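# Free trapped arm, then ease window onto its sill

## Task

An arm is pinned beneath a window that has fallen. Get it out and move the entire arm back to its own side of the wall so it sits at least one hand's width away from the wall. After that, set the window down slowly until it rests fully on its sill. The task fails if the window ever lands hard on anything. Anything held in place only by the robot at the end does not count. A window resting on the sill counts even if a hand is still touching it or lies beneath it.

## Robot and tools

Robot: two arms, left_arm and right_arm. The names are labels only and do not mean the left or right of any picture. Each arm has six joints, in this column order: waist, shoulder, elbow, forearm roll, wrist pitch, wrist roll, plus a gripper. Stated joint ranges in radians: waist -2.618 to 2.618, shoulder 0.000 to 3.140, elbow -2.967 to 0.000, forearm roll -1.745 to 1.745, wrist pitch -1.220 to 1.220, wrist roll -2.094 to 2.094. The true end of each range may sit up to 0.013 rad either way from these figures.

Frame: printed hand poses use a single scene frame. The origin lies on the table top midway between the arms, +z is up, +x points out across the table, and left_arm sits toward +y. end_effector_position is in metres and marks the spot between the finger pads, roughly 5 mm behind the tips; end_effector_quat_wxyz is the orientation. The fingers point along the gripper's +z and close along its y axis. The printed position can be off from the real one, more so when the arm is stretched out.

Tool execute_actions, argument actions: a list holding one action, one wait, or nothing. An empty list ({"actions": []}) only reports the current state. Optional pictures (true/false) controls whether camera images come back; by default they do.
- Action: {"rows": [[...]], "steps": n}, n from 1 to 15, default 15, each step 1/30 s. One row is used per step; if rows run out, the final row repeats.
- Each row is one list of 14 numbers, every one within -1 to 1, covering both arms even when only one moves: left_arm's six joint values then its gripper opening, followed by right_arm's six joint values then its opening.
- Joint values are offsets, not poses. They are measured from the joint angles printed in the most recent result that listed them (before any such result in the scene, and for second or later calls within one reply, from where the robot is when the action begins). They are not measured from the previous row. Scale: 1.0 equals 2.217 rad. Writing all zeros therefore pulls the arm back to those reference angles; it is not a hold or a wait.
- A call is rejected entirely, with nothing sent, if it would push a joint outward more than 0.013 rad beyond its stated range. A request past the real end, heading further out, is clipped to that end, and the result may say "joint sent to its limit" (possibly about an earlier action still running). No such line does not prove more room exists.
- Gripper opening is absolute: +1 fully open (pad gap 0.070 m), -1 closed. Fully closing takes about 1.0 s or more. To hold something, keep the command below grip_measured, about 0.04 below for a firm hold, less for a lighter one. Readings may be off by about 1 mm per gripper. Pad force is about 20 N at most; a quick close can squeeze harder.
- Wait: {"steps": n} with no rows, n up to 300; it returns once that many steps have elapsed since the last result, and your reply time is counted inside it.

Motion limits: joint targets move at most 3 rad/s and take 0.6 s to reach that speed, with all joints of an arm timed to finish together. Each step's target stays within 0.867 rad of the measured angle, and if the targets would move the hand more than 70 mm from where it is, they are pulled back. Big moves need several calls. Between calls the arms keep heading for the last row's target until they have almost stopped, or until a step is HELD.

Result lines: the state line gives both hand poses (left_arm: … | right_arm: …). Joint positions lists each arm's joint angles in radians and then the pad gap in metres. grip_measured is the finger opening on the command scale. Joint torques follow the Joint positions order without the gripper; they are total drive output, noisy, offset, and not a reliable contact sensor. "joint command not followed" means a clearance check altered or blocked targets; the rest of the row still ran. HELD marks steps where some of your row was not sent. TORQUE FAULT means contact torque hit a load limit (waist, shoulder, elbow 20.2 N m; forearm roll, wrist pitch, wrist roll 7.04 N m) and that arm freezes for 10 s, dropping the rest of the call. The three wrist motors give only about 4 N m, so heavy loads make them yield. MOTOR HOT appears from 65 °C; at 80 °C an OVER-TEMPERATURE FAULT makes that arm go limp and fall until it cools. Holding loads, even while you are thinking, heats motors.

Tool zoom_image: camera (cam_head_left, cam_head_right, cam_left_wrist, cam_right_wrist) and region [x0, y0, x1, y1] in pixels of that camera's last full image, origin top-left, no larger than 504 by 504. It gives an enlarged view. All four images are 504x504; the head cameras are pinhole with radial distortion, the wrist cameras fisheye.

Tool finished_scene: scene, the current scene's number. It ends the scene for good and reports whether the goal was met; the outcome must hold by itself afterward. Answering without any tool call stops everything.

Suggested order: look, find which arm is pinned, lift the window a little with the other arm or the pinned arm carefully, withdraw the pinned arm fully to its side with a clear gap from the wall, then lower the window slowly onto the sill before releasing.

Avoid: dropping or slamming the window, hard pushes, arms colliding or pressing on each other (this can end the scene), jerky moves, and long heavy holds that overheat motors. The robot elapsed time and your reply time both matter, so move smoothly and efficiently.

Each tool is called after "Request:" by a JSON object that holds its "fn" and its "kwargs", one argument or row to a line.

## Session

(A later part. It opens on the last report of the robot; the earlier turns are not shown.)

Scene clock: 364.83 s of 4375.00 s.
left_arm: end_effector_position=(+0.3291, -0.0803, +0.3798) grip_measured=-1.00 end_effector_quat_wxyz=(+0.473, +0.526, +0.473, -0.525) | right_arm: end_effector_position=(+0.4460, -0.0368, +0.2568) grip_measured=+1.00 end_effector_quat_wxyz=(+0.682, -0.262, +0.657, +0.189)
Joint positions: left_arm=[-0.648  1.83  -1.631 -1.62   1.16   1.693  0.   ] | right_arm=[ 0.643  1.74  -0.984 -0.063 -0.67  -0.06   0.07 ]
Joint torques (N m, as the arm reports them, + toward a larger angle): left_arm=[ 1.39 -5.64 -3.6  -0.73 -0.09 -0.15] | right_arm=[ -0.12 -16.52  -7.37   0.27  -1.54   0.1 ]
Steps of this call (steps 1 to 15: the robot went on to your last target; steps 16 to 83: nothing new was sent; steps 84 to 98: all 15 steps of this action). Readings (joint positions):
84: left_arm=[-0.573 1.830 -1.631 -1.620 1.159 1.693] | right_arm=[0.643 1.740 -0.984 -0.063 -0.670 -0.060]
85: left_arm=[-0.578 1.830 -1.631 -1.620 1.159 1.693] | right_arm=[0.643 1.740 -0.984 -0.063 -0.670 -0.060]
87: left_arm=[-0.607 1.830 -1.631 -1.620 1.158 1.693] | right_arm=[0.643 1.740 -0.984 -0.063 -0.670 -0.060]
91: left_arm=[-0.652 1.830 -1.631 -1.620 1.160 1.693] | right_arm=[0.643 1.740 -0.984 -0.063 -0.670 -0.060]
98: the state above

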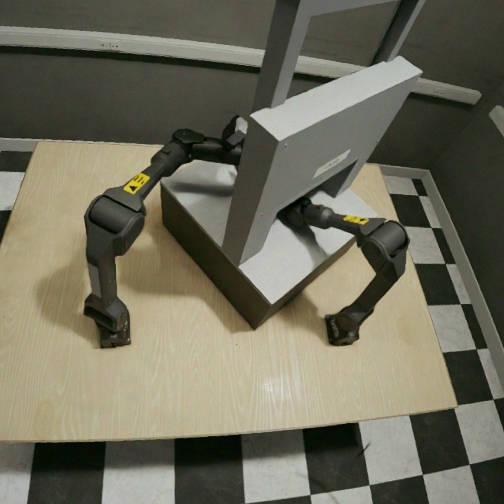

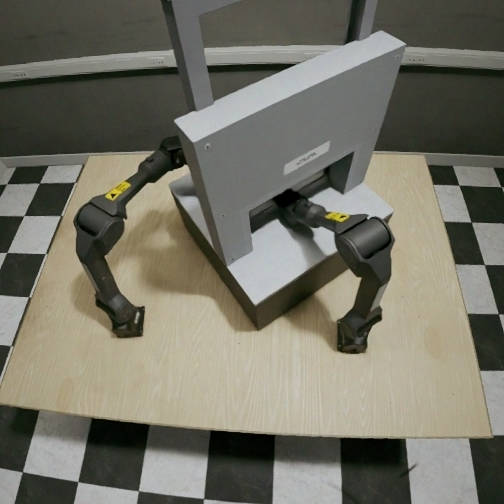

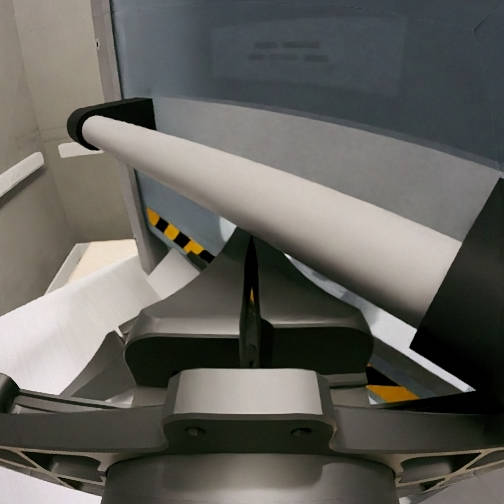

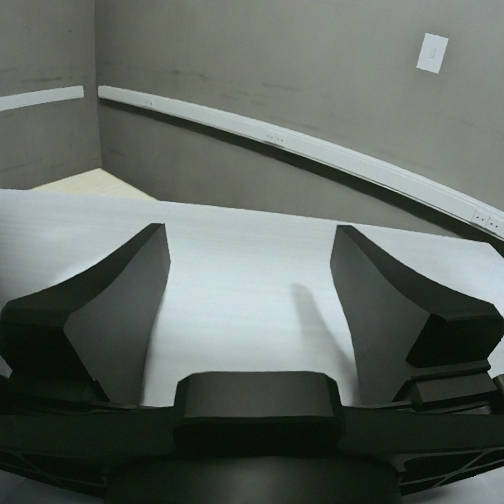

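Request:
{"fn": "execute_actions", "kwargs": {
  "actions": [
    {"rows": [[0.0, 0.0019, -0.0566, 0.0241, -0.001, -0.0599, -1.0, 0, 0, 0, 0, 0, 0, 1.0]], "steps": 15}
  ],
  "pictures": false
}}

Request:
{"fn": "execute_actions", "kwargs": {
  "actions": [
    {"steps": 12}
  ]
}}

Scene clock: 405.23 s of 4375.00 s.
left_arm: end_effector_position=(+0.3310, -0.0804, +0.4077) grip_measured=-1.00 end_effector_quat_wxyz=(+0.472, +0.525, +0.476, -0.524) | right_arm: end_effector_position=(+0.4459, -0.0368, +0.2600) grip_measured=+1.00 end_effector_quat_wxyz=(+0.684, -0.261, +0.654, +0.190)
Joint positions: left_arm=[-0.647  1.838 -1.756 -1.564  1.154  1.559  0.   ] | right_arm=[ 0.643  1.736 -0.987 -0.063 -0.671 -0.059  0.07 ]
Joint torques (N m, as the arm reports them, + toward a larger angle): left_arm=[ -0.28 -10.42  -6.78  -3.26   0.46  -0.25] | right_arm=[-0.12 -9.71 -2.73  0.19 -0.61  0.2 ]
Steps of this call (steps 1 to 15: the robot went on to your last target; steps 16 to 90: nothing new was sent; then 36.90 s passed at rest; steps 91 to 105: all 15 steps of this action). Readings (joint positions):
91: left_arm=[-0.648 1.830 -1.631 -1.619 1.159 1.692] | right_arm=[0.643 1.740 -0.984 -0.063 -0.670 -0.059]
92: left_arm=[-0.648 1.831 -1.636 -1.617 1.159 1.685] | right_arm=[0.643 1.740 -0.984 -0.063 -0.670 -0.059]
94: left_arm=[-0.647 1.834 -1.663 -1.599 1.158 1.655] | right_arm=[0.643 1.739 -0.985 -0.063 -0.671 -0.059]
98: left_arm=[-0.647 1.839 -1.745 -1.561 1.157 1.571] | right_arm=[0.643 1.733 -0.989 -0.063 -0.674 -0.059]
105: the state above

Scene clock: 405.63 s of 4375.00 s.
left_arm: end_effector_position=(+0.3305, -0.0802, +0.4088) grip_measured=-1.00 end_effector_quat_wxyz=(+0.473, +0.525, +0.475, -0.525) | right_arm: end_effector_position=(+0.4460, -0.0368, +0.2571) grip_measured=+1.00 end_effector_quat_wxyz=(+0.682, -0.262, +0.656, +0.189)
Joint positions: left_arm=[-0.647  1.836 -1.755 -1.566  1.154  1.56   0.   ] | right_arm=[ 0.643  1.739 -0.984 -0.063 -0.67  -0.059  0.07 ]
Joint torques (N m, as the arm reports them, + toward a larger angle): left_arm=[ -1.17 -11.74  -7.74  -3.49   1.31  -0.27] | right_arm=[-0.11 -9.47 -2.65  0.14 -0.62  0.16]
Steps of this call (steps 1 to 12: the robot went on to your last target). Readings (joint positions):
1: left_arm=[-0.647 1.837 -1.756 -1.564 1.154 1.560] | right_arm=[0.643 1.737 -0.987 -0.063 -0.670 -0.059]
2: left_arm=[-0.647 1.837 -1.756 -1.564 1.154 1.560] | right_arm=[0.643 1.737 -0.986 -0.063 -0.670 -0.059]
4: left_arm=[-0.647 1.837 -1.755 -1.564 1.154 1.560] | right_arm=[0.643 1.738 -0.985 -0.063 -0.670 -0.059]
8: left_arm=[-0.647 1.837 -1.755 -1.565 1.154 1.560] | right_arm=[0.643 1.739 -0.985 -0.063 -0.670 -0.059]
12: the state above

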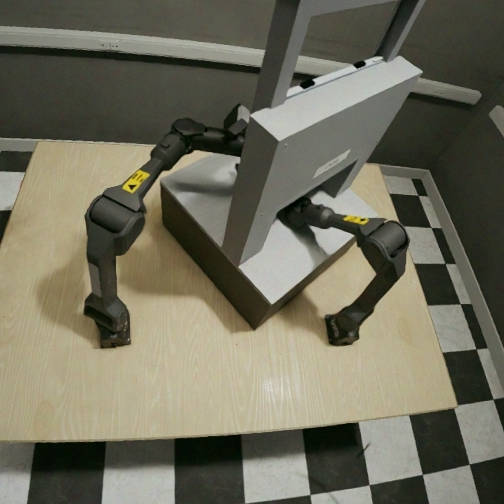

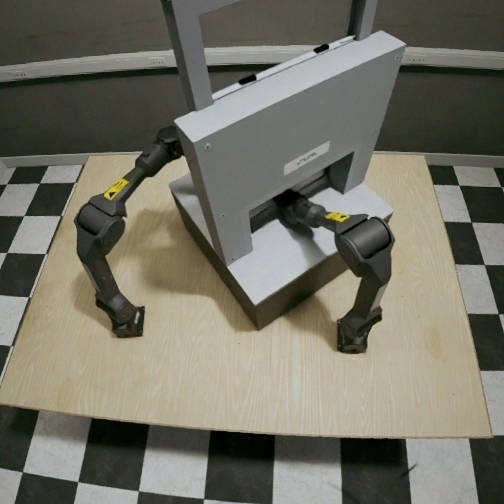

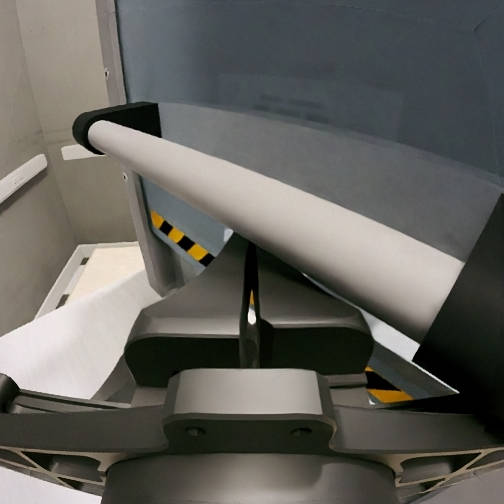

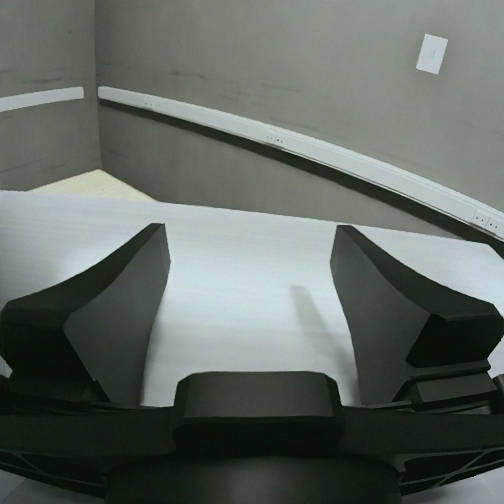

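Request:
{"fn": "execute_actions", "kwargs": {
  "actions": [
    {"rows": [[0.0, 0.0083, -0.0685, 0.0253, 0.0036, -0.0638, -1.0, 0, 0, 0, 0, 0, 0, 1.0]], "steps": 15}
  ],
  "pictures": false
}}

Scene clock: 415.57 s of 4375.00 s.
left_arm: end_effector_position=(+0.3276, -0.0797, +0.4417) grip_measured=-1.00 end_effector_quat_wxyz=(+0.473, +0.527, +0.471, -0.526) | right_arm: end_effector_position=(+0.4460, -0.0368, +0.2568) grip_measured=+1.00 end_effector_quat_wxyz=(+0.682, -0.262, +0.657, +0.189)
Joint positions: left_arm=[-0.648  1.852 -1.909 -1.511  1.165  1.417  0.   ] | right_arm=[ 0.643  1.74  -0.984 -0.063 -0.67  -0.06   0.07 ]
Joint torques (N m, as the arm reports them, + toward a larger angle): left_arm=[ -4.56 -10.53  -7.39  -2.93   1.67   0.18] | right_arm=[ -0.19 -10.01  -2.93   0.03  -0.64   0.09]
Steps of this call (steps 1 to 15: the robot went on to your last target; steps 16 to 90: nothing new was sent; then 6.43 s passed at rest; steps 91 to 105: all 15 steps of this action). Readings (joint positions):
91: left_arm=[-0.648 1.834 -1.757 -1.566 1.157 1.560] | right_arm=[0.643 1.740 -0.984 -0.063 -0.670 -0.060]
92: left_arm=[-0.648 1.835 -1.762 -1.564 1.158 1.556] | right_arm=[0.643 1.740 -0.984 -0.063 -0.670 -0.060]
94: left_arm=[-0.648 1.839 -1.793 -1.552 1.160 1.527] | right_arm=[0.643 1.740 -0.984 -0.063 -0.670 -0.060]
98: left_arm=[-0.648 1.850 -1.892 -1.517 1.162 1.434] | right_arm=[0.643 1.740 -0.984 -0.063 -0.670 -0.060]
105: the state above

Request:
{"fn": "execute_actions", "kwargs": {
  "actions": [
    {"rows": [[0.0, 0.0264, -0.1042, 0.034, 0.0069, -0.0854, -1.0, 0, 0, 0, 0, 0, 0, 1.0]], "steps": 15}
  ],
  "pictures": false
}}

Request:
{"fn": "execute_actions", "kwargs": {
  "actions": [
    {"steps": 8}
  ]
}}

Scene clock: 421.93 s of 4375.00 s.
left_arm: end_effector_position=(+0.3297, -0.0805, +0.4753) grip_measured=-1.00 end_effector_quat_wxyz=(+0.473, +0.526, +0.473, -0.526) | right_arm: end_effector_position=(+0.4460, -0.0368, +0.2570) grip_measured=+1.00 end_effector_quat_wxyz=(+0.682, -0.262, +0.656, +0.189)
Joint positions: left_arm=[-0.648  1.911 -2.141 -1.435  1.18   1.226  0.   ] | right_arm=[ 0.643  1.739 -0.984 -0.063 -0.67  -0.059  0.07 ]
Joint torques (N m, as the arm reports them, + toward a larger angle): left_arm=[-1.21 -9.09 -6.03 -3.04 -0.51 -0.05] | right_arm=[ -0.12 -10.02  -4.29   0.15  -0.73   0.2 ]
Steps of this call (steps 1 to 15: the robot went on to your last target; steps 16 to 90: nothing new was sent; then 2.87 s passed at rest; steps 91 to 105: all 15 steps of this action). Readings (joint positions):
91: left_arm=[-0.648 1.854 -1.907 -1.509 1.162 1.419] | right_arm=[0.643 1.739 -0.984 -0.063 -0.670 -0.059]
92: left_arm=[-0.648 1.856 -1.912 -1.507 1.163 1.414] | right_arm=[0.643 1.739 -0.984 -0.063 -0.670 -0.059]
94: left_arm=[-0.648 1.864 -1.942 -1.495 1.165 1.390] | right_arm=[0.643 1.739 -0.984 -0.063 -0.670 -0.059]
98: left_arm=[-0.648 1.893 -2.068 -1.459 1.174 1.287] | right_arm=[0.643 1.739 -0.984 -0.063 -0.670 -0.059]
105: the state above

Scene clock: 422.20 s of 4375.00 s.
left_arm: end_effector_position=(+0.3297, -0.0805, +0.4751) grip_measured=-1.00 end_effector_quat_wxyz=(+0.473, +0.526, +0.473, -0.526) | right_arm: end_effector_position=(+0.4460, -0.0368, +0.2570) grip_measured=+1.00 end_effector_quat_wxyz=(+0.682, -0.262, +0.656, +0.189)
Joint positions: left_arm=[-0.648  1.911 -2.14  -1.435  1.18   1.228  0.   ] | right_arm=[ 0.643  1.739 -0.984 -0.063 -0.67  -0.059  0.07 ]
Joint torques (N m, as the arm reports them, + toward a larger angle): left_arm=[-1.28 -9.25 -6.13 -2.98 -0.4  -0.02] | right_arm=[-0.13 -9.74 -4.29  0.12 -0.73  0.17]
Steps of this call (steps 1 to 8: the robot went on to your last target). Readings (joint positions):
1: left_arm=[-0.648 1.911 -2.141 -1.435 1.180 1.226] | right_arm=[0.643 1.739 -0.984 -0.063 -0.670 -0.059]
2: left_arm=[-0.648 1.911 -2.141 -1.435 1.180 1.226] | right_arm=[0.643 1.739 -0.984 -0.063 -0.670 -0.059]
4: left_arm=[-0.648 1.911 -2.141 -1.435 1.180 1.227] | right_arm=[0.643 1.739 -0.984 -0.063 -0.670 -0.059]
8: the state above

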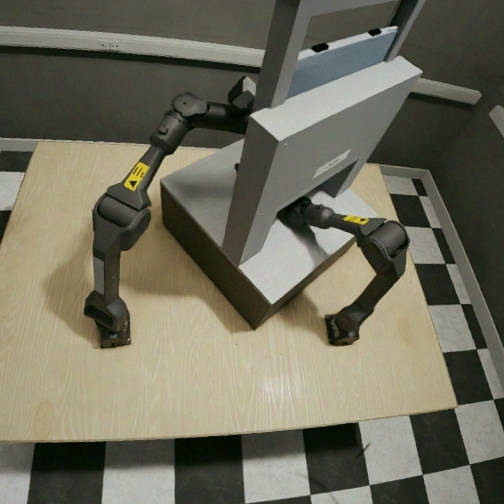

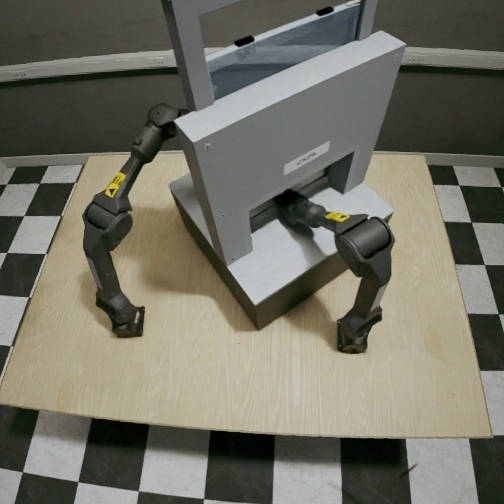

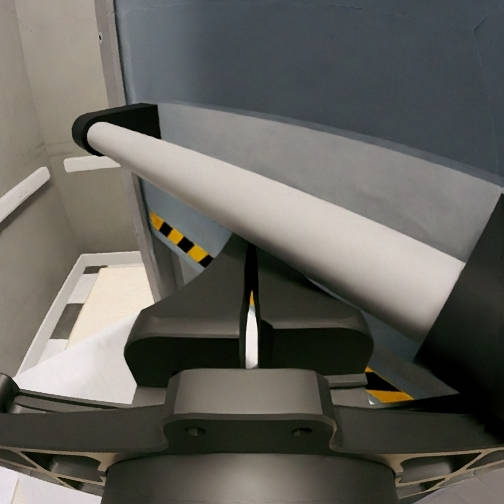

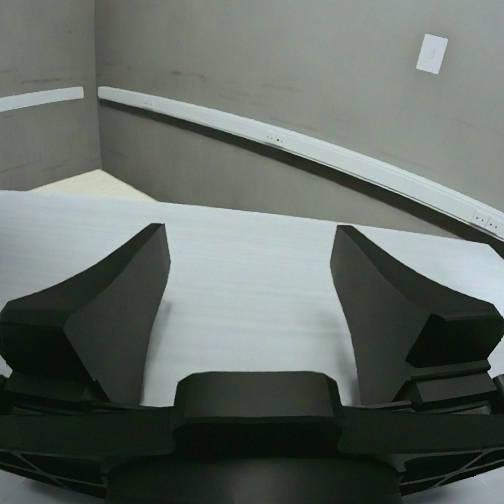

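Request:
{"fn": "execute_actions", "kwargs": {
  "actions": [
    {"rows": [[0, 0, 0, 0, 0, 0, -1.0, 0, -0.1078, 0.1359, 0, -0.027, 0, 1.0]], "steps": 15}
  ],
  "pictures": false
}}

Scene clock: 434.27 s of 4375.00 s.
left_arm: end_effector_position=(+0.3295, -0.0805, +0.4751) grip_measured=-1.00 end_effector_quat_wxyz=(+0.473, +0.526, +0.473, -0.526) | right_arm: end_effector_position=(+0.3831, -0.0801, +0.2565) grip_measured=+1.00 end_effector_quat_wxyz=(+0.681, -0.262, +0.657, +0.191)
Joint positions: left_arm=[-0.648  1.911 -2.14  -1.435  1.18   1.228  0.   ] | right_arm=[ 0.643  1.498 -0.681 -0.063 -0.73  -0.06   0.07 ]
Joint torques (N m, as the arm reports them, + toward a larger angle): left_arm=[-2.04 -9.53 -7.55 -2.84 -0.13 -0.19] | right_arm=[-0.12 -5.6  -3.48 -0.01 -0.86  0.07]
Steps of this call (steps 1 to 15: the robot went on to your last target; steps 16 to 90: nothing new was sent; then 8.57 s passed at rest; steps 91 to 105: all 15 steps of this action). Readings (joint positions):
91: left_arm=[-0.648 1.911 -2.140 -1.435 1.180 1.228] | right_arm=[0.643 1.739 -0.984 -0.063 -0.670 -0.060]
92: left_arm=[-0.648 1.911 -2.140 -1.435 1.180 1.228] | right_arm=[0.643 1.736 -0.979 -0.063 -0.670 -0.060]
94: left_arm=[-0.648 1.911 -2.140 -1.435 1.180 1.228] | right_arm=[0.643 1.712 -0.949 -0.063 -0.676 -0.060]
98: left_arm=[-0.648 1.911 -2.140 -1.435 1.180 1.228] | right_arm=[0.643 1.609 -0.819 -0.063 -0.703 -0.060]
105: the state above

Request:
{"fn": "execute_actions", "kwargs": {
  "actions": [
    {"rows": [[0, 0, 0, 0, 0, 0, -1.0, 0, -0.116, 0.1055, 0, 0.0105, 0, 1.0]], "steps": 15}
  ]
}}

Scene clock: 437.30 s of 4375.00 s.
left_arm: end_effector_position=(+0.3296, -0.0805, +0.4751) grip_measured=-1.00 end_effector_quat_wxyz=(+0.473, +0.526, +0.473, -0.526) | right_arm: end_effector_position=(+0.3259, -0.1206, +0.2565) grip_measured=+1.00 end_effector_quat_wxyz=(+0.681, -0.262, +0.657, +0.190)
Joint positions: left_arm=[-0.648  1.911 -2.14  -1.435  1.18   1.228  0.   ] | right_arm=[ 0.643  1.239 -0.446 -0.063 -0.706 -0.059  0.07 ]
Joint torques (N m, as the arm reports them, + toward a larger angle): left_arm=[-1.89 -9.45 -6.7  -3.01 -0.48 -0.11] | right_arm=[-0.1  -3.99 -4.12  0.17 -0.65  0.22]
Steps of this call (steps 1 to 15: the robot went on to your last target; steps 16 to 76: nothing new was sent; steps 77 to 91: all 15 steps of this action). Readings (joint positions):
77: left_arm=[-0.648 1.911 -2.140 -1.435 1.180 1.228] | right_arm=[0.643 1.500 -0.683 -0.063 -0.730 -0.059]
78: left_arm=[-0.648 1.911 -2.140 -1.435 1.180 1.228] | right_arm=[0.643 1.495 -0.679 -0.063 -0.729 -0.059]
80: left_arm=[-0.648 1.911 -2.140 -1.435 1.180 1.228] | right_arm=[0.643 1.465 -0.652 -0.063 -0.727 -0.059]
84: left_arm=[-0.648 1.911 -2.140 -1.435 1.180 1.228] | right_arm=[0.643 1.338 -0.536 -0.063 -0.715 -0.059]
91: the state above

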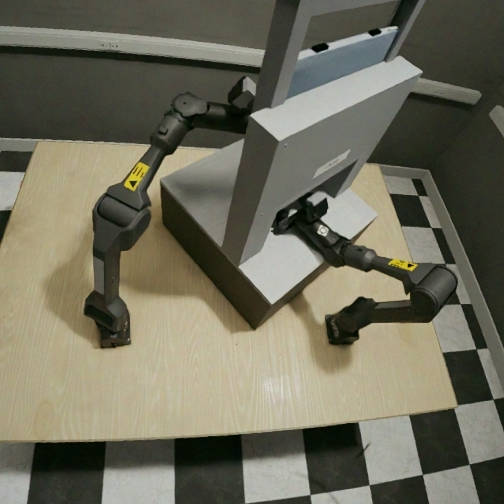

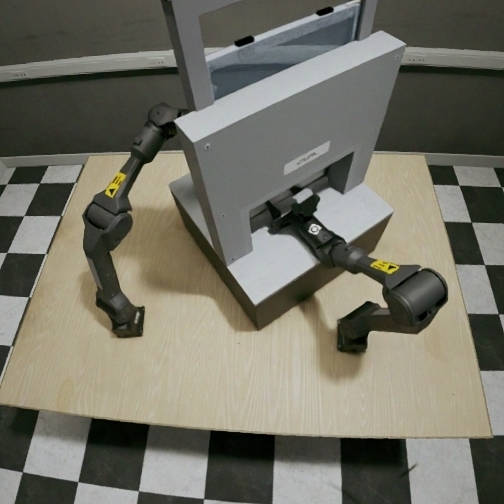

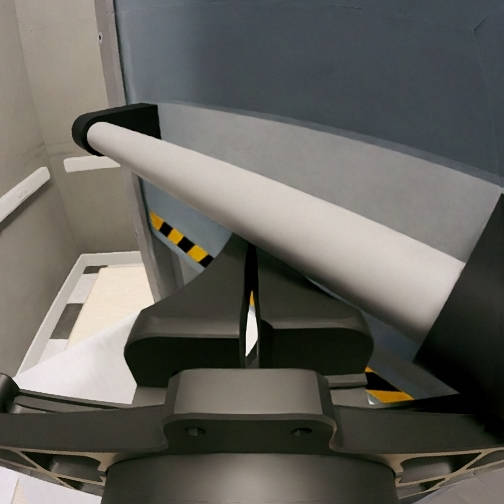

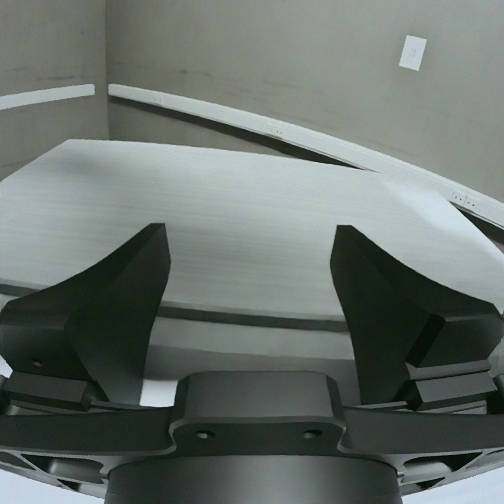

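Request:
{"fn": "execute_actions", "kwargs": {
  "actions": [
    {"rows": [[0, 0, 0, 0, 0, 0, -1.0, 0, -0.1537, 0.0815, 0, 0.0723, 0, 1.0]], "steps": 15}
  ],
  "pictures": false
}}

Scene clock: 440.40 s of 4375.00 s.
left_arm: end_effector_position=(+0.3295, -0.0805, +0.4751) grip_measured=-1.00 end_effector_quat_wxyz=(+0.473, +0.526, +0.473, -0.526) | right_arm: end_effector_position=(+0.2700, -0.1620, +0.2568) grip_measured=+1.00 end_effector_quat_wxyz=(+0.683, -0.261, +0.657, +0.186)
Joint positions: left_arm=[-0.648  1.911 -2.14  -1.435  1.18   1.228  0.   ] | right_arm=[ 0.643  0.897 -0.265 -0.063 -0.547 -0.06   0.07 ]
Joint torques (N m, as the arm reports them, + toward a larger angle): left_arm=[-1.85 -9.45 -7.4  -3.16 -0.12 -0.21] | right_arm=[-0.13  0.37 -3.6   0.   -0.81  0.07]
Steps of this call (steps 1 to 15: the robot went on to your last target; steps 16 to 78: nothing new was sent; steps 79 to 93: all 15 steps of this action). Readings (joint positions):
79: left_arm=[-0.648 1.911 -2.140 -1.435 1.180 1.228] | right_arm=[0.643 1.240 -0.447 -0.063 -0.707 -0.060]
80: left_arm=[-0.648 1.911 -2.140 -1.435 1.180 1.228] | right_arm=[0.643 1.235 -0.446 -0.063 -0.705 -0.060]
82: left_arm=[-0.648 1.911 -2.140 -1.435 1.180 1.228] | right_arm=[0.643 1.205 -0.431 -0.063 -0.690 -0.060]
86: left_arm=[-0.648 1.911 -2.140 -1.435 1.180 1.228] | right_arm=[0.643 1.075 -0.360 -0.063 -0.629 -0.060]
93: the state above

Request:
{"fn": "execute_actions", "kwargs": {
  "actions": [
    {"rows": [[0, -0.0255, 0.1052, -0.0338, -0.0082, 0.0859, -1.0, 0, -0.1458, 0.0336, 0, 0.1133, 0, 1.0]], "steps": 15}
  ],
  "pictures": false
}}

Scene clock: 460.80 s of 4375.00 s.
left_arm: end_effector_position=(+0.3301, -0.0805, +0.4385) grip_measured=-1.00 end_effector_quat_wxyz=(+0.473, +0.525, +0.475, -0.525) | right_arm: end_effector_position=(+0.2308, -0.1933, +0.2568) grip_measured=+1.00 end_effector_quat_wxyz=(+0.684, -0.259, +0.658, +0.179)
Joint positions: left_arm=[-0.648  1.856 -1.904 -1.509  1.159  1.42   0.   ] | right_arm=[ 0.643  0.572 -0.191 -0.063 -0.295 -0.059  0.07 ]
Joint torques (N m, as the arm reports them, + toward a larger angle): left_arm=[ -1.69 -10.48  -8.59  -3.21   0.31  -0.44] | right_arm=[-0.09  2.73 -3.2   0.15 -0.85  0.22]
Steps of this call (steps 1 to 15: the robot went on to your last target; steps 16 to 90: nothing new was sent; then 16.90 s passed at rest; steps 91 to 105: all 15 steps of this action). Readings (joint positions):
91: left_arm=[-0.648 1.911 -2.140 -1.435 1.180 1.228] | right_arm=[0.643 0.898 -0.265 -0.063 -0.546 -0.059]
92: left_arm=[-0.648 1.910 -2.135 -1.438 1.179 1.231] | right_arm=[0.643 0.892 -0.265 -0.063 -0.542 -0.059]
94: left_arm=[-0.648 1.902 -2.105 -1.450 1.175 1.256] | right_arm=[0.643 0.862 -0.260 -0.063 -0.518 -0.059]
98: left_arm=[-0.648 1.872 -1.980 -1.487 1.166 1.358] | right_arm=[0.643 0.732 -0.229 -0.063 -0.417 -0.059]
105: the state above

Request:
{"fn": "execute_actions", "kwargs": {
  "actions": [
    {"rows": [[0, -0.0098, 0.0665, -0.026, -0.0006, 0.0633, -1.0, -0.56, 0, 0, 0, 0, 0, 1.0]], "steps": 15}
  ],
  "pictures": false
}}

Scene clock: 466.37 s of 4375.00 s.
left_arm: end_effector_position=(+0.3278, -0.0795, +0.4108) grip_measured=-1.00 end_effector_quat_wxyz=(+0.473, +0.527, +0.471, -0.526) | right_arm: end_effector_position=(+0.2775, -0.3126, +0.2563) grip_measured=+1.00 end_effector_quat_wxyz=(+0.707, -0.083, +0.703, -0.002)
Joint positions: left_arm=[-0.647  1.832 -1.756 -1.567  1.163  1.563  0.   ] | right_arm=[ 0.128  0.574 -0.191 -0.063 -0.295 -0.06   0.07 ]
Joint torques (N m, as the arm reports them, + toward a larger angle): left_arm=[-3.45 -9.54 -8.55 -3.22  0.19 -0.3 ] | right_arm=[-0.15  0.69 -5.02  0.01 -0.88  0.05]
Steps of this call (steps 1 to 15: the robot went on to your last target; steps 16 to 90: nothing new was sent; then 2.07 s passed at rest; steps 91 to 105: all 15 steps of this action). Readings (joint positions):
91: left_arm=[-0.648 1.854 -1.906 -1.510 1.162 1.419] | right_arm=[0.642 0.574 -0.191 -0.063 -0.295 -0.060]
92: left_arm=[-0.648 1.853 -1.901 -1.514 1.162 1.424] | right_arm=[0.636 0.574 -0.191 -0.063 -0.295 -0.060]
94: left_arm=[-0.648 1.845 -1.873 -1.530 1.162 1.453] | right_arm=[0.606 0.574 -0.191 -0.063 -0.295 -0.060]
98: left_arm=[-0.647 1.834 -1.773 -1.562 1.164 1.546] | right_arm=[0.476 0.574 -0.191 -0.063 -0.295 -0.060]
105: the state above

Request:
{"fn": "execute_actions", "kwargs": {
  "actions": [
    {"rows": [[0, -0.001, 0.0564, -0.0239, -0.0014, 0.0586, -1.0, -0.328, 0, 0, 0, 0, 0, 1.0]], "steps": 15}
  ],
  "pictures": false
}}

Scene clock: 470.50 s of 4375.00 s.
left_arm: end_effector_position=(+0.3295, -0.0802, +0.3790) grip_measured=-1.00 end_effector_quat_wxyz=(+0.473, +0.526, +0.474, -0.525) | right_arm: end_effector_position=(+0.2331, -0.4861, +0.2564) grip_measured=+1.00 end_effector_quat_wxyz=(+0.660, +0.172, +0.686, -0.253)
Joint positions: left_arm=[-0.648  1.831 -1.63  -1.619  1.159  1.694  0.   ] | right_arm=[-0.598  0.574 -0.191 -0.063 -0.295 -0.059  0.07 ]
Joint torques (N m, as the arm reports them, + toward a larger angle): left_arm=[-0.53 -9.17 -8.42 -3.52  0.22 -0.43] | right_arm=[ 0.29  1.71 -4.75 -0.02 -0.84  0.18]
Steps of this call (steps 1 to 45: the robot went on to your last target; steps 46 to 109: nothing new was sent; steps 110 to 124: all 15 steps of this action). Readings (joint positions):
110: left_arm=[-0.648 1.834 -1.756 -1.567 1.158 1.561] | right_arm=[-0.598 0.573 -0.191 -0.063 -0.295 -0.059]
111: left_arm=[-0.648 1.833 -1.751 -1.570 1.157 1.567] | right_arm=[-0.598 0.573 -0.191 -0.063 -0.295 -0.059]
113: left_arm=[-0.648 1.831 -1.723 -1.585 1.156 1.597] | right_arm=[-0.598 0.573 -0.191 -0.063 -0.295 -0.059]
117: left_arm=[-0.648 1.831 -1.636 -1.612 1.159 1.685] | right_arm=[-0.598 0.573 -0.191 -0.063 -0.295 -0.059]
124: the state above

Request:
{"fn": "execute_actions", "kwargs": {
  "actions": [
    {"rows": [[0, 0.0036, 0.0476, -0.0227, 0.0045, 0.056, -1.0, 0, 0, 0, 0, 0, 0, 1.0]], "steps": 15}
  ]
}}

Scene clock: 474.23 s of 4375.00 s.
left_arm: end_effector_position=(+0.3300, -0.0800, +0.3486) grip_measured=-1.00 end_effector_quat_wxyz=(+0.473, +0.525, +0.475, -0.525) | right_arm: end_effector_position=(+0.2331, -0.4862, +0.2564) grip_measured=+1.00 end_effector_quat_wxyz=(+0.660, +0.172, +0.686, -0.253)
Joint positions: left_arm=[-0.647  1.841 -1.523 -1.668  1.168  1.819  0.   ] | right_arm=[-0.599  0.574 -0.191 -0.063 -0.295 -0.06   0.07 ]
Joint torques (N m, as the arm reports them, + toward a larger angle): left_arm=[ -2.04 -10.78  -8.33  -3.05   1.67  -0.41] | right_arm=[ 0.14  0.48 -3.66  0.16 -0.71  0.11]
Steps of this call (steps 1 to 15: the robot went on to your last target; steps 16 to 90: nothing new was sent; then 0.23 s passed at rest; steps 91 to 105: all 15 steps of this action). Readings (joint positions):
91: left_arm=[-0.647 1.830 -1.631 -1.621 1.159 1.693] | right_arm=[-0.599 0.574 -0.191 -0.063 -0.295 -0.060]
92: left_arm=[-0.647 1.830 -1.627 -1.623 1.159 1.698] | right_arm=[-0.599 0.574 -0.191 -0.063 -0.295 -0.060]
94: left_arm=[-0.647 1.830 -1.601 -1.637 1.159 1.728] | right_arm=[-0.599 0.574 -0.191 -0.063 -0.295 -0.060]
98: left_arm=[-0.647 1.840 -1.526 -1.663 1.167 1.813] | right_arm=[-0.599 0.574 -0.191 -0.063 -0.295 -0.060]
105: the state above

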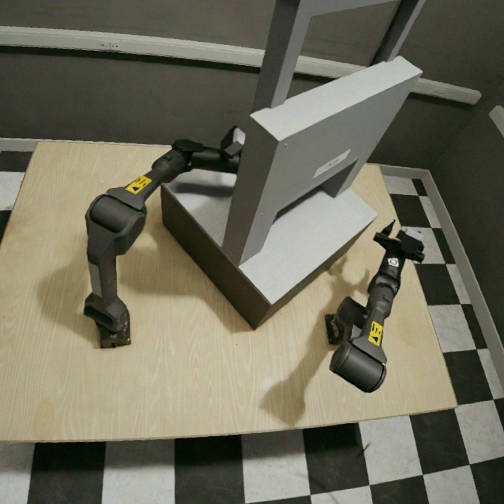

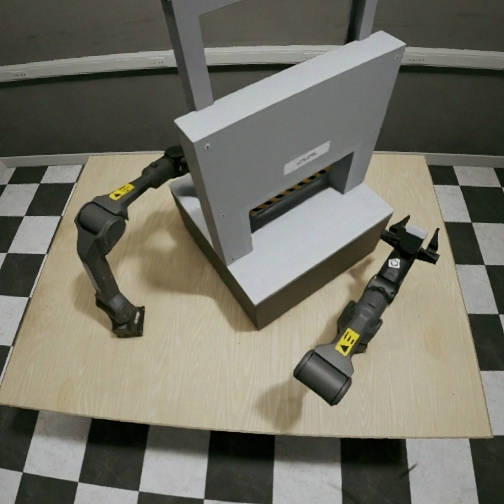

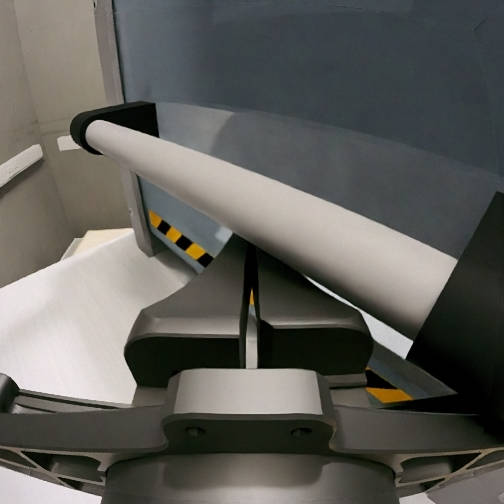

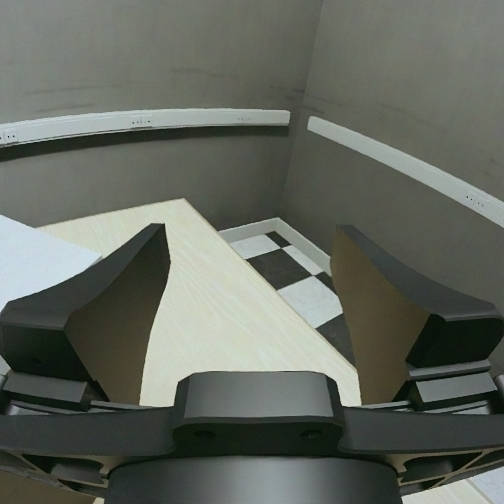

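Request:
{"fn": "zoom_image", "kwargs": {
  "camera": "cam_head_right",
  "region": [230, 140, 380, 260]
}}

Region (230, 140, 380, 260) of cam_head_right's 504x504 image, scaled by 3.360, with more detail than that image has; it fills the top 403 rows of this view, and the rest is white.

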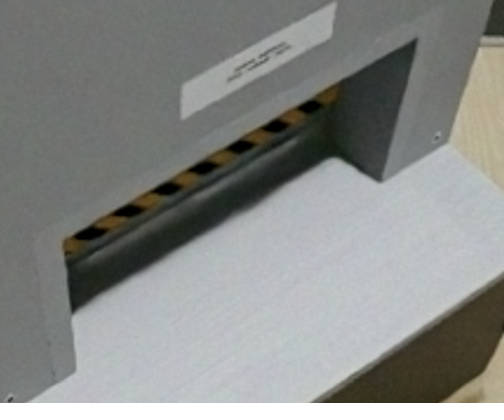

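Request:
{"fn": "execute_actions", "kwargs": {
  "actions": [
    {"rows": [[0,0.00021,0.00091,-0.00046,0.00014,0.00121,-1,0,0,0,0,0,0,1],[0,0.00042,0.00182,-0.00093,0.00027,0.00241,-1,0,0,0,0,0,0,1],[0,0.00063,0.00273,-0.00139,0.00041,0.00362,-1,0,0,0,0,0,0,1],[0,0.00084,0.00365,-0.00186,0.00054,0.00483,-1,0,0,0,0,0,0,1],[0,0.00105,0.00456,-0.00232,0.00068,0.00603,-1,0,0,0,0,0,0,1],[0,0.00126,0.00547,-0.00278,0.00082,0.00724,-1,0,0,0,0,0,0,1],[0,0.00147,0.00638,-0.00325,0.00095,0.00845,-1,0,0,0,0,0,0,1],[0,0.00169,0.00729,-0.00371,0.00109,0.00965,-1,0,0,0,0,0,0,1],[0,0.0019,0.0082,-0.00418,0.00122,0.01086,-1,0,0,0,0,0,0,1],[0,0.00211,0.00911,-0.00464,0.00136,0.01207,-1,0,0,0,0,0,0,1],[0,0.00232,0.01002,-0.0051,0.0015,0.01327,-1,0,0,0,0,0,0,1],[0,0.00253,0.01094,-0.00557,0.00163,0.01448,-1,0,0,0,0,0,0,1],[0,0.00274,0.01185,-0.00603,0.00177,0.01569,-1,0,0,0,0,0,0,1],[0,0.00295,0.01276,-0.0065,0.0019,0.01689,-1,0,0,0,0,0,0,1],[0,0.00316,0.01367,-0.00696,0.00204,0.0181,-1,0,0,0,0,0,0,1]], "steps": 15}
  ],
  "pictures": false
}}

Request:
{"fn": "execute_actions", "kwargs": {
  "actions": [
    {"rows": [[0,0.00021,0.00091,-0.00046,0.00014,0.00121,-1,0,0,0,0,0,0,1],[0,0.00042,0.00182,-0.00093,0.00027,0.00241,-1,0,0,0,0,0,0,1],[0,0.00063,0.00273,-0.00139,0.00041,0.00362,-1,0,0,0,0,0,0,1],[0,0.00084,0.00365,-0.00186,0.00054,0.00483,-1,0,0,0,0,0,0,1],[0,0.00105,0.00456,-0.00232,0.00068,0.00603,-1,0,0,0,0,0,0,1],[0,0.00126,0.00547,-0.00278,0.00082,0.00724,-1,0,0,0,0,0,0,1],[0,0.00147,0.00638,-0.00325,0.00095,0.00845,-1,0,0,0,0,0,0,1],[0,0.00169,0.00729,-0.00371,0.00109,0.00965,-1,0,0,0,0,0,0,1],[0,0.0019,0.0082,-0.00418,0.00122,0.01086,-1,0,0,0,0,0,0,1],[0,0.00211,0.00911,-0.00464,0.00136,0.01207,-1,0,0,0,0,0,0,1],[0,0.00232,0.01002,-0.0051,0.0015,0.01327,-1,0,0,0,0,0,0,1],[0,0.00253,0.01094,-0.00557,0.00163,0.01448,-1,0,0,0,0,0,0,1],[0,0.00274,0.01185,-0.00603,0.00177,0.01569,-1,0,0,0,0,0,0,1],[0,0.00295,0.01276,-0.0065,0.0019,0.01689,-1,0,0,0,0,0,0,1],[0,0.00316,0.01367,-0.00696,0.00204,0.0181,-1,0,0,0,0,0,0,1]], "steps": 15}
  ],
  "pictures": false
}}

Scene clock: 498.77 s of 4375.00 s.
left_arm: end_effector_position=(+0.3295, -0.0802, +0.3392) grip_measured=-1.00 end_effector_quat_wxyz=(+0.472, +0.526, +0.473, -0.525) | right_arm: end_effector_position=(+0.2331, -0.4861, +0.2564) grip_measured=+1.00 end_effector_quat_wxyz=(+0.660, +0.172, +0.686, -0.253)
Joint positions: left_arm=[-0.647  1.847 -1.494 -1.683  1.174  1.858  0.   ] | right_arm=[-0.598  0.574 -0.191 -0.063 -0.295 -0.059  0.07 ]
Joint torques (N m, as the arm reports them, + toward a larger angle): left_arm=[ -3.63 -10.07  -6.39  -2.01   2.53   0.17] | right_arm=[ 0.33  1.24 -3.64 -0.03 -0.84  0.19]
Steps of this call (steps 1 to 15: the robot went on to your last target; steps 16 to 90: nothing new was sent; then 21.03 s passed at rest; steps 91 to 105: all 15 steps of this action). Readings (joint positions):
91: left_arm=[-0.648 1.839 -1.524 -1.669 1.167 1.819] | right_arm=[-0.598 0.574 -0.191 -0.063 -0.295 -0.059]
92: left_arm=[-0.648 1.839 -1.523 -1.670 1.167 1.823] | right_arm=[-0.598 0.574 -0.191 -0.063 -0.295 -0.059]
94: left_arm=[-0.648 1.839 -1.519 -1.673 1.167 1.829] | right_arm=[-0.598 0.574 -0.191 -0.063 -0.295 -0.059]
98: left_arm=[-0.648 1.842 -1.509 -1.676 1.170 1.839] | right_arm=[-0.598 0.574 -0.191 -0.063 -0.295 -0.059]
105: the state above

Scene clock: 499.27 s of 4375.00 s.
left_arm: end_effector_position=(+0.3297, -0.0802, +0.3295) grip_measured=-1.00 end_effector_quat_wxyz=(+0.473, +0.526, +0.474, -0.525) | right_arm: end_effector_position=(+0.2331, -0.4861, +0.2564) grip_measured=+1.00 end_effector_quat_wxyz=(+0.660, +0.172, +0.686, -0.253)
Joint positions: left_arm=[-0.647  1.853 -1.464 -1.699  1.177  1.898  0.   ] | right_arm=[-0.598  0.574 -0.191 -0.063 -0.295 -0.059  0.07 ]
Joint torques (N m, as the arm reports them, + toward a larger angle): left_arm=[ -3.6  -10.18  -6.37  -1.91   2.68   0.17] | right_arm=[ 0.47  1.   -3.62  0.03 -0.79  0.2 ]
Steps of this call (steps 1 to 15: all 15 steps of this action). Readings (joint positions):
1: left_arm=[-0.647 1.847 -1.492 -1.684 1.174 1.861] | right_arm=[-0.598 0.574 -0.191 -0.063 -0.295 -0.059]
2: left_arm=[-0.647 1.847 -1.491 -1.685 1.174 1.863] | right_arm=[-0.598 0.574 -0.191 -0.063 -0.295 -0.059]
4: left_arm=[-0.647 1.848 -1.487 -1.688 1.175 1.868] | right_arm=[-0.598 0.574 -0.191 -0.063 -0.295 -0.059]
8: left_arm=[-0.647 1.850 -1.478 -1.691 1.176 1.879] | right_arm=[-0.598 0.574 -0.191 -0.063 -0.295 -0.059]
15: the state above

Request:
{"fn": "execute_actions", "kwargs": {
  "actions": [
    {"rows": [[0,0.00021,0.00091,-0.00046,0.00014,0.00121,-1,0,0,0,0,0,0,1],[0,0.00042,0.00182,-0.00093,0.00027,0.00241,-1,0,0,0,0,0,0,1],[0,0.00063,0.00273,-0.00139,0.00041,0.00362,-1,0,0,0,0,0,0,1],[0,0.00084,0.00365,-0.00186,0.00054,0.00483,-1,0,0,0,0,0,0,1],[0,0.00105,0.00456,-0.00232,0.00068,0.00603,-1,0,0,0,0,0,0,1],[0,0.00126,0.00547,-0.00278,0.00082,0.00724,-1,0,0,0,0,0,0,1],[0,0.00147,0.00638,-0.00325,0.00095,0.00845,-1,0,0,0,0,0,0,1],[0,0.00169,0.00729,-0.00371,0.00109,0.00965,-1,0,0,0,0,0,0,1],[0,0.0019,0.0082,-0.00418,0.00122,0.01086,-1,0,0,0,0,0,0,1],[0,0.00211,0.00911,-0.00464,0.00136,0.01207,-1,0,0,0,0,0,0,1],[0,0.00232,0.01002,-0.0051,0.0015,0.01327,-1,0,0,0,0,0,0,1],[0,0.00253,0.01094,-0.00557,0.00163,0.01448,-1,0,0,0,0,0,0,1],[0,0.00274,0.01185,-0.00603,0.00177,0.01569,-1,0,0,0,0,0,0,1],[0,0.00295,0.01276,-0.0065,0.0019,0.01689,-1,0,0,0,0,0,0,1],[0,0.00316,0.01367,-0.00696,0.00204,0.0181,-1,0,0,0,0,0,0,1]], "steps": 15}
  ]
}}

Scene clock: 506.73 s of 4375.00 s.
left_arm: end_effector_position=(+0.3293, -0.0799, +0.3203) grip_measured=-1.00 end_effector_quat_wxyz=(+0.473, +0.526, +0.473, -0.525) | right_arm: end_effector_position=(+0.2331, -0.4861, +0.2564) grip_measured=+1.00 end_effector_quat_wxyz=(+0.660, +0.172, +0.686, -0.253)
Joint positions: left_arm=[-0.647  1.86  -1.435 -1.714  1.182  1.937  0.   ] | right_arm=[-0.598  0.574 -0.191 -0.063 -0.295 -0.059  0.07 ]
Joint torques (N m, as the arm reports them, + toward a larger angle): left_arm=[-3.67 -9.78 -6.24 -1.73  2.74  0.18] | right_arm=[ 0.02  1.65 -3.62  0.04 -0.79  0.21]
Steps of this call (steps 1 to 15: the robot went on to your last target; steps 16 to 90: nothing new was sent; then 3.97 s passed at rest; steps 91 to 105: all 15 steps of this action). Readings (joint positions):
91: left_arm=[-0.647 1.854 -1.463 -1.698 1.178 1.898] | right_arm=[-0.598 0.574 -0.191 -0.063 -0.295 -0.059]
92: left_arm=[-0.647 1.854 -1.463 -1.699 1.177 1.900] | right_arm=[-0.598 0.574 -0.191 -0.063 -0.295 -0.059]
94: left_arm=[-0.647 1.854 -1.460 -1.703 1.177 1.905] | right_arm=[-0.598 0.574 -0.191 -0.063 -0.295 -0.059]
98: left_arm=[-0.647 1.854 -1.450 -1.708 1.180 1.917] | right_arm=[-0.598 0.574 -0.191 -0.063 -0.295 -0.059]
105: the state above

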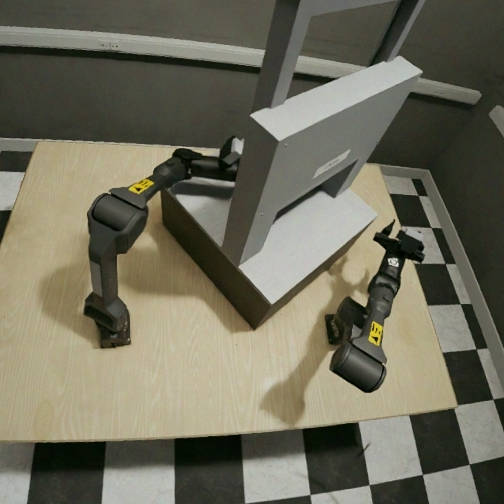

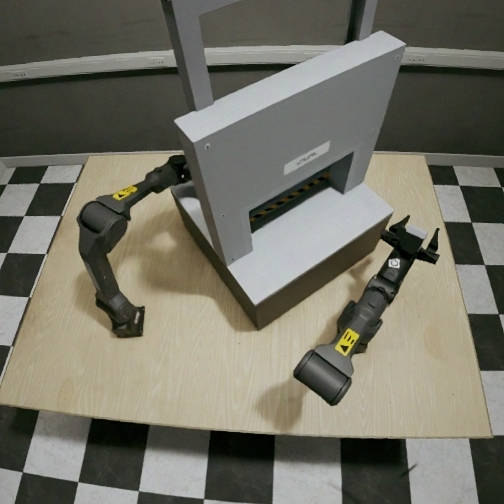

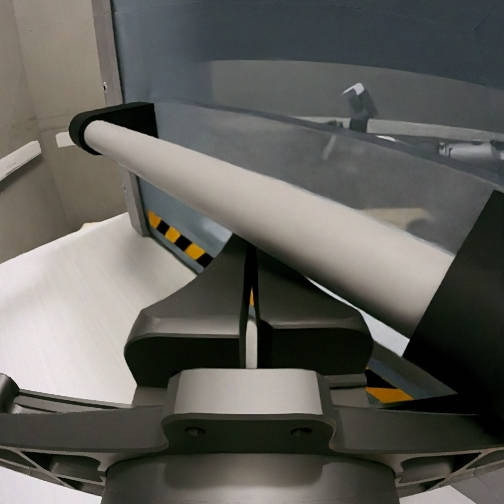

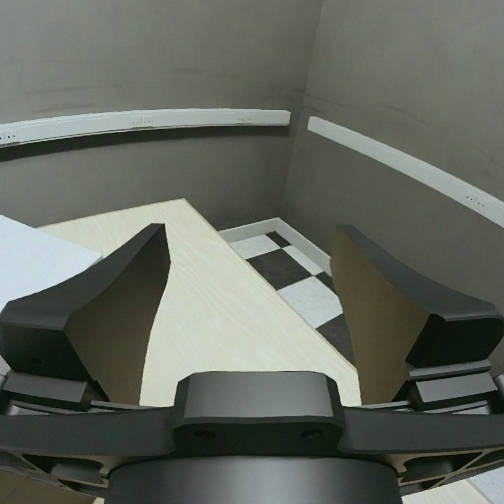

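Request:
{"fn": "execute_actions", "kwargs": {
  "actions": [
    {"rows": [[0,0.00023,0.0006,-0.00033,0.00013,0.00087,-1,0,0,0,0,0,0,1],[0,0.00045,0.00119,-0.00065,0.00026,0.00175,-1,0,0,0,0,0,0,1],[0,0.00068,0.00179,-0.00098,0.00039,0.00262,-1,0,0,0,0,0,0,1],[0,0.00091,0.00239,-0.00131,0.00052,0.0035,-1,0,0,0,0,0,0,1],[0,0.00113,0.00298,-0.00164,0.00065,0.00437,-1,0,0,0,0,0,0,1],[0,0.00136,0.00358,-0.00196,0.00078,0.00524,-1,0,0,0,0,0,0,1],[0,0.00159,0.00418,-0.00229,0.00091,0.00612,-1,0,0,0,0,0,0,1],[0,0.00181,0.00477,-0.00262,0.00104,0.00699,-1,0,0,0,0,0,0,1],[0,0.00204,0.00537,-0.00294,0.00117,0.00787,-1,0,0,0,0,0,0,1],[0,0.00227,0.00597,-0.00327,0.0013,0.00874,-1,0,0,0,0,0,0,1],[0,0.00249,0.00656,-0.0036,0.00142,0.00961,-1,0,0,0,0,0,0,1],[0,0.00272,0.00716,-0.00392,0.00155,0.01049,-1,0,0,0,0,0,0,1],[0,0.00294,0.00775,-0.00425,0.00168,0.01136,-1,0,0,0,0,0,0,1],[0,0.00317,0.00835,-0.00458,0.00181,0.01224,-1,0,0,0,0,0,0,1],[0,0.0034,0.00895,-0.00491,0.00194,0.01311,-1,0,0,0,0,0,0,1]], "steps": 15}
  ],
  "pictures": false
}}

Request:
{"fn": "execute_actions", "kwargs": {
  "actions": [
    {"rows": [[0,0.00023,0.0006,-0.00033,0.00013,0.00087,-1,0,0,0,0,0,0,1],[0,0.00045,0.00119,-0.00065,0.00026,0.00175,-1,0,0,0,0,0,0,1],[0,0.00068,0.00179,-0.00098,0.00039,0.00262,-1,0,0,0,0,0,0,1],[0,0.00091,0.00239,-0.00131,0.00052,0.0035,-1,0,0,0,0,0,0,1],[0,0.00113,0.00298,-0.00164,0.00065,0.00437,-1,0,0,0,0,0,0,1],[0,0.00136,0.00358,-0.00196,0.00078,0.00524,-1,0,0,0,0,0,0,1],[0,0.00159,0.00418,-0.00229,0.00091,0.00612,-1,0,0,0,0,0,0,1],[0,0.00181,0.00477,-0.00262,0.00104,0.00699,-1,0,0,0,0,0,0,1],[0,0.00204,0.00537,-0.00294,0.00117,0.00787,-1,0,0,0,0,0,0,1],[0,0.00227,0.00597,-0.00327,0.0013,0.00874,-1,0,0,0,0,0,0,1],[0,0.00249,0.00656,-0.0036,0.00142,0.00961,-1,0,0,0,0,0,0,1],[0,0.00272,0.00716,-0.00392,0.00155,0.01049,-1,0,0,0,0,0,0,1],[0,0.00294,0.00775,-0.00425,0.00168,0.01136,-1,0,0,0,0,0,0,1],[0,0.00317,0.00835,-0.00458,0.00181,0.01224,-1,0,0,0,0,0,0,1],[0,0.0034,0.00895,-0.00491,0.00194,0.01311,-1,0,0,0,0,0,0,1]], "steps": 15}
  ]
}}

Scene clock: 519.53 s of 4375.00 s.
left_arm: end_effector_position=(+0.3295, -0.0800, +0.3129) grip_measured=-1.00 end_effector_quat_wxyz=(+0.473, +0.526, +0.473, -0.525) | right_arm: end_effector_position=(+0.2331, -0.4861, +0.2564) grip_measured=+1.00 end_effector_quat_wxyz=(+0.660, +0.172, +0.686, -0.253)
Joint positions: left_arm=[-0.647  1.867 -1.416 -1.725  1.186  1.965  0.   ] | right_arm=[-0.598  0.574 -0.191 -0.063 -0.295 -0.059  0.07 ]
Joint torques (N m, as the arm reports them, + toward a larger angle): left_arm=[-3.5  -9.47 -6.28 -1.82  2.31  0.06] | right_arm=[-0.01  1.65 -3.61  0.03 -0.79  0.2 ]
Steps of this call (steps 1 to 15: the robot went on to your last target; steps 16 to 90: nothing new was sent; then 9.30 s passed at rest; steps 91 to 105: all 15 steps of this action). Readings (joint positions):
91: left_arm=[-0.647 1.860 -1.434 -1.714 1.182 1.938] | right_arm=[-0.598 0.574 -0.191 -0.063 -0.295 -0.059]
92: left_arm=[-0.647 1.861 -1.434 -1.714 1.182 1.938] | right_arm=[-0.598 0.574 -0.191 -0.063 -0.295 -0.059]
94: left_arm=[-0.647 1.861 -1.432 -1.716 1.182 1.942] | right_arm=[-0.598 0.574 -0.191 -0.063 -0.295 -0.059]
98: left_arm=[-0.647 1.863 -1.425 -1.719 1.184 1.951] | right_arm=[-0.598 0.574 -0.191 -0.063 -0.295 -0.059]
105: the state above

Scene clock: 520.03 s of 4375.00 s.
left_arm: end_effector_position=(+0.3286, -0.0800, +0.3079) grip_measured=-1.00 end_effector_quat_wxyz=(+0.474, +0.525, +0.471, -0.527) | right_arm: end_effector_position=(+0.2331, -0.4861, +0.2564) grip_measured=+1.00 end_effector_quat_wxyz=(+0.660, +0.172, +0.686, -0.253)
Joint positions: left_arm=[-0.648  1.872 -1.398 -1.738  1.194  1.993  0.   ] | right_arm=[-0.598  0.574 -0.191 -0.063 -0.295 -0.059  0.07 ]
Joint torques (N m, as the arm reports them, + toward a larger angle): left_arm=[-3.22 -7.28 -4.5  -1.06  1.75  0.1 ] | right_arm=[-0.02  1.61 -3.63  0.03 -0.8   0.2 ]
Steps of this call (steps 1 to 15: all 15 steps of this action). Readings (joint positions):
1: left_arm=[-0.647 1.868 -1.414 -1.726 1.186 1.967] | right_arm=[-0.598 0.574 -0.191 -0.063 -0.295 -0.059]
2: left_arm=[-0.647 1.868 -1.413 -1.726 1.186 1.968] | right_arm=[-0.598 0.574 -0.191 -0.063 -0.295 -0.059]
4: left_arm=[-0.647 1.869 -1.411 -1.728 1.187 1.972] | right_arm=[-0.598 0.574 -0.191 -0.063 -0.295 -0.059]
8: left_arm=[-0.647 1.871 -1.405 -1.731 1.188 1.980] | right_arm=[-0.598 0.574 -0.191 -0.063 -0.295 -0.059]
15: the state above

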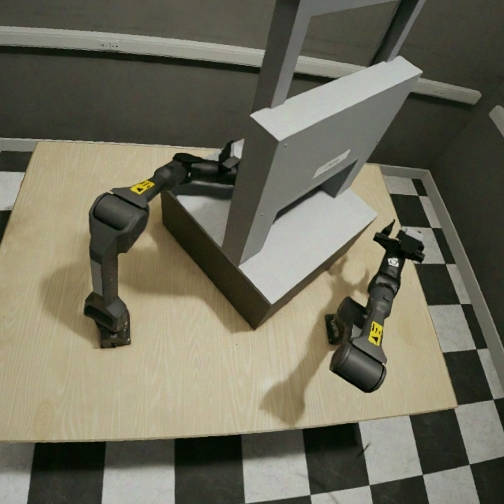

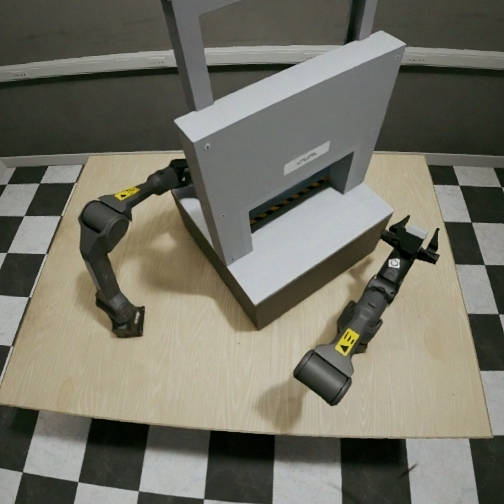

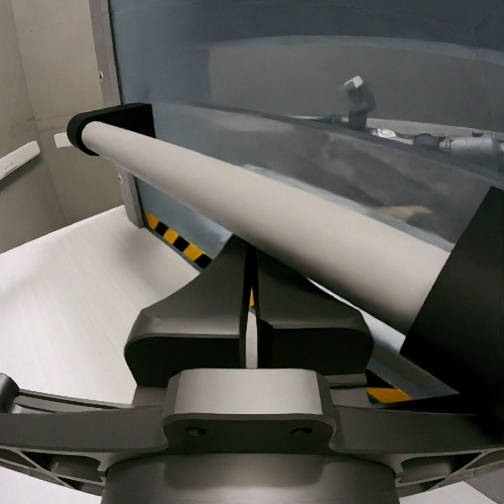

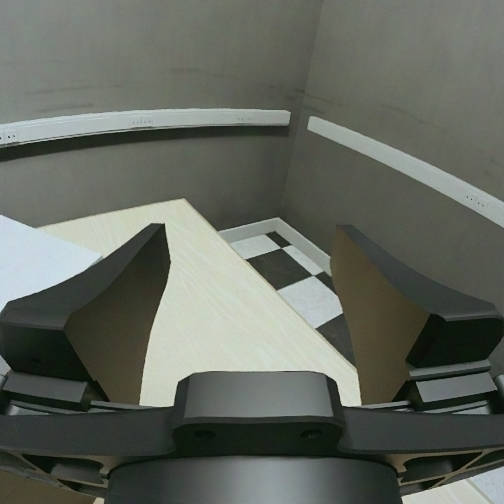

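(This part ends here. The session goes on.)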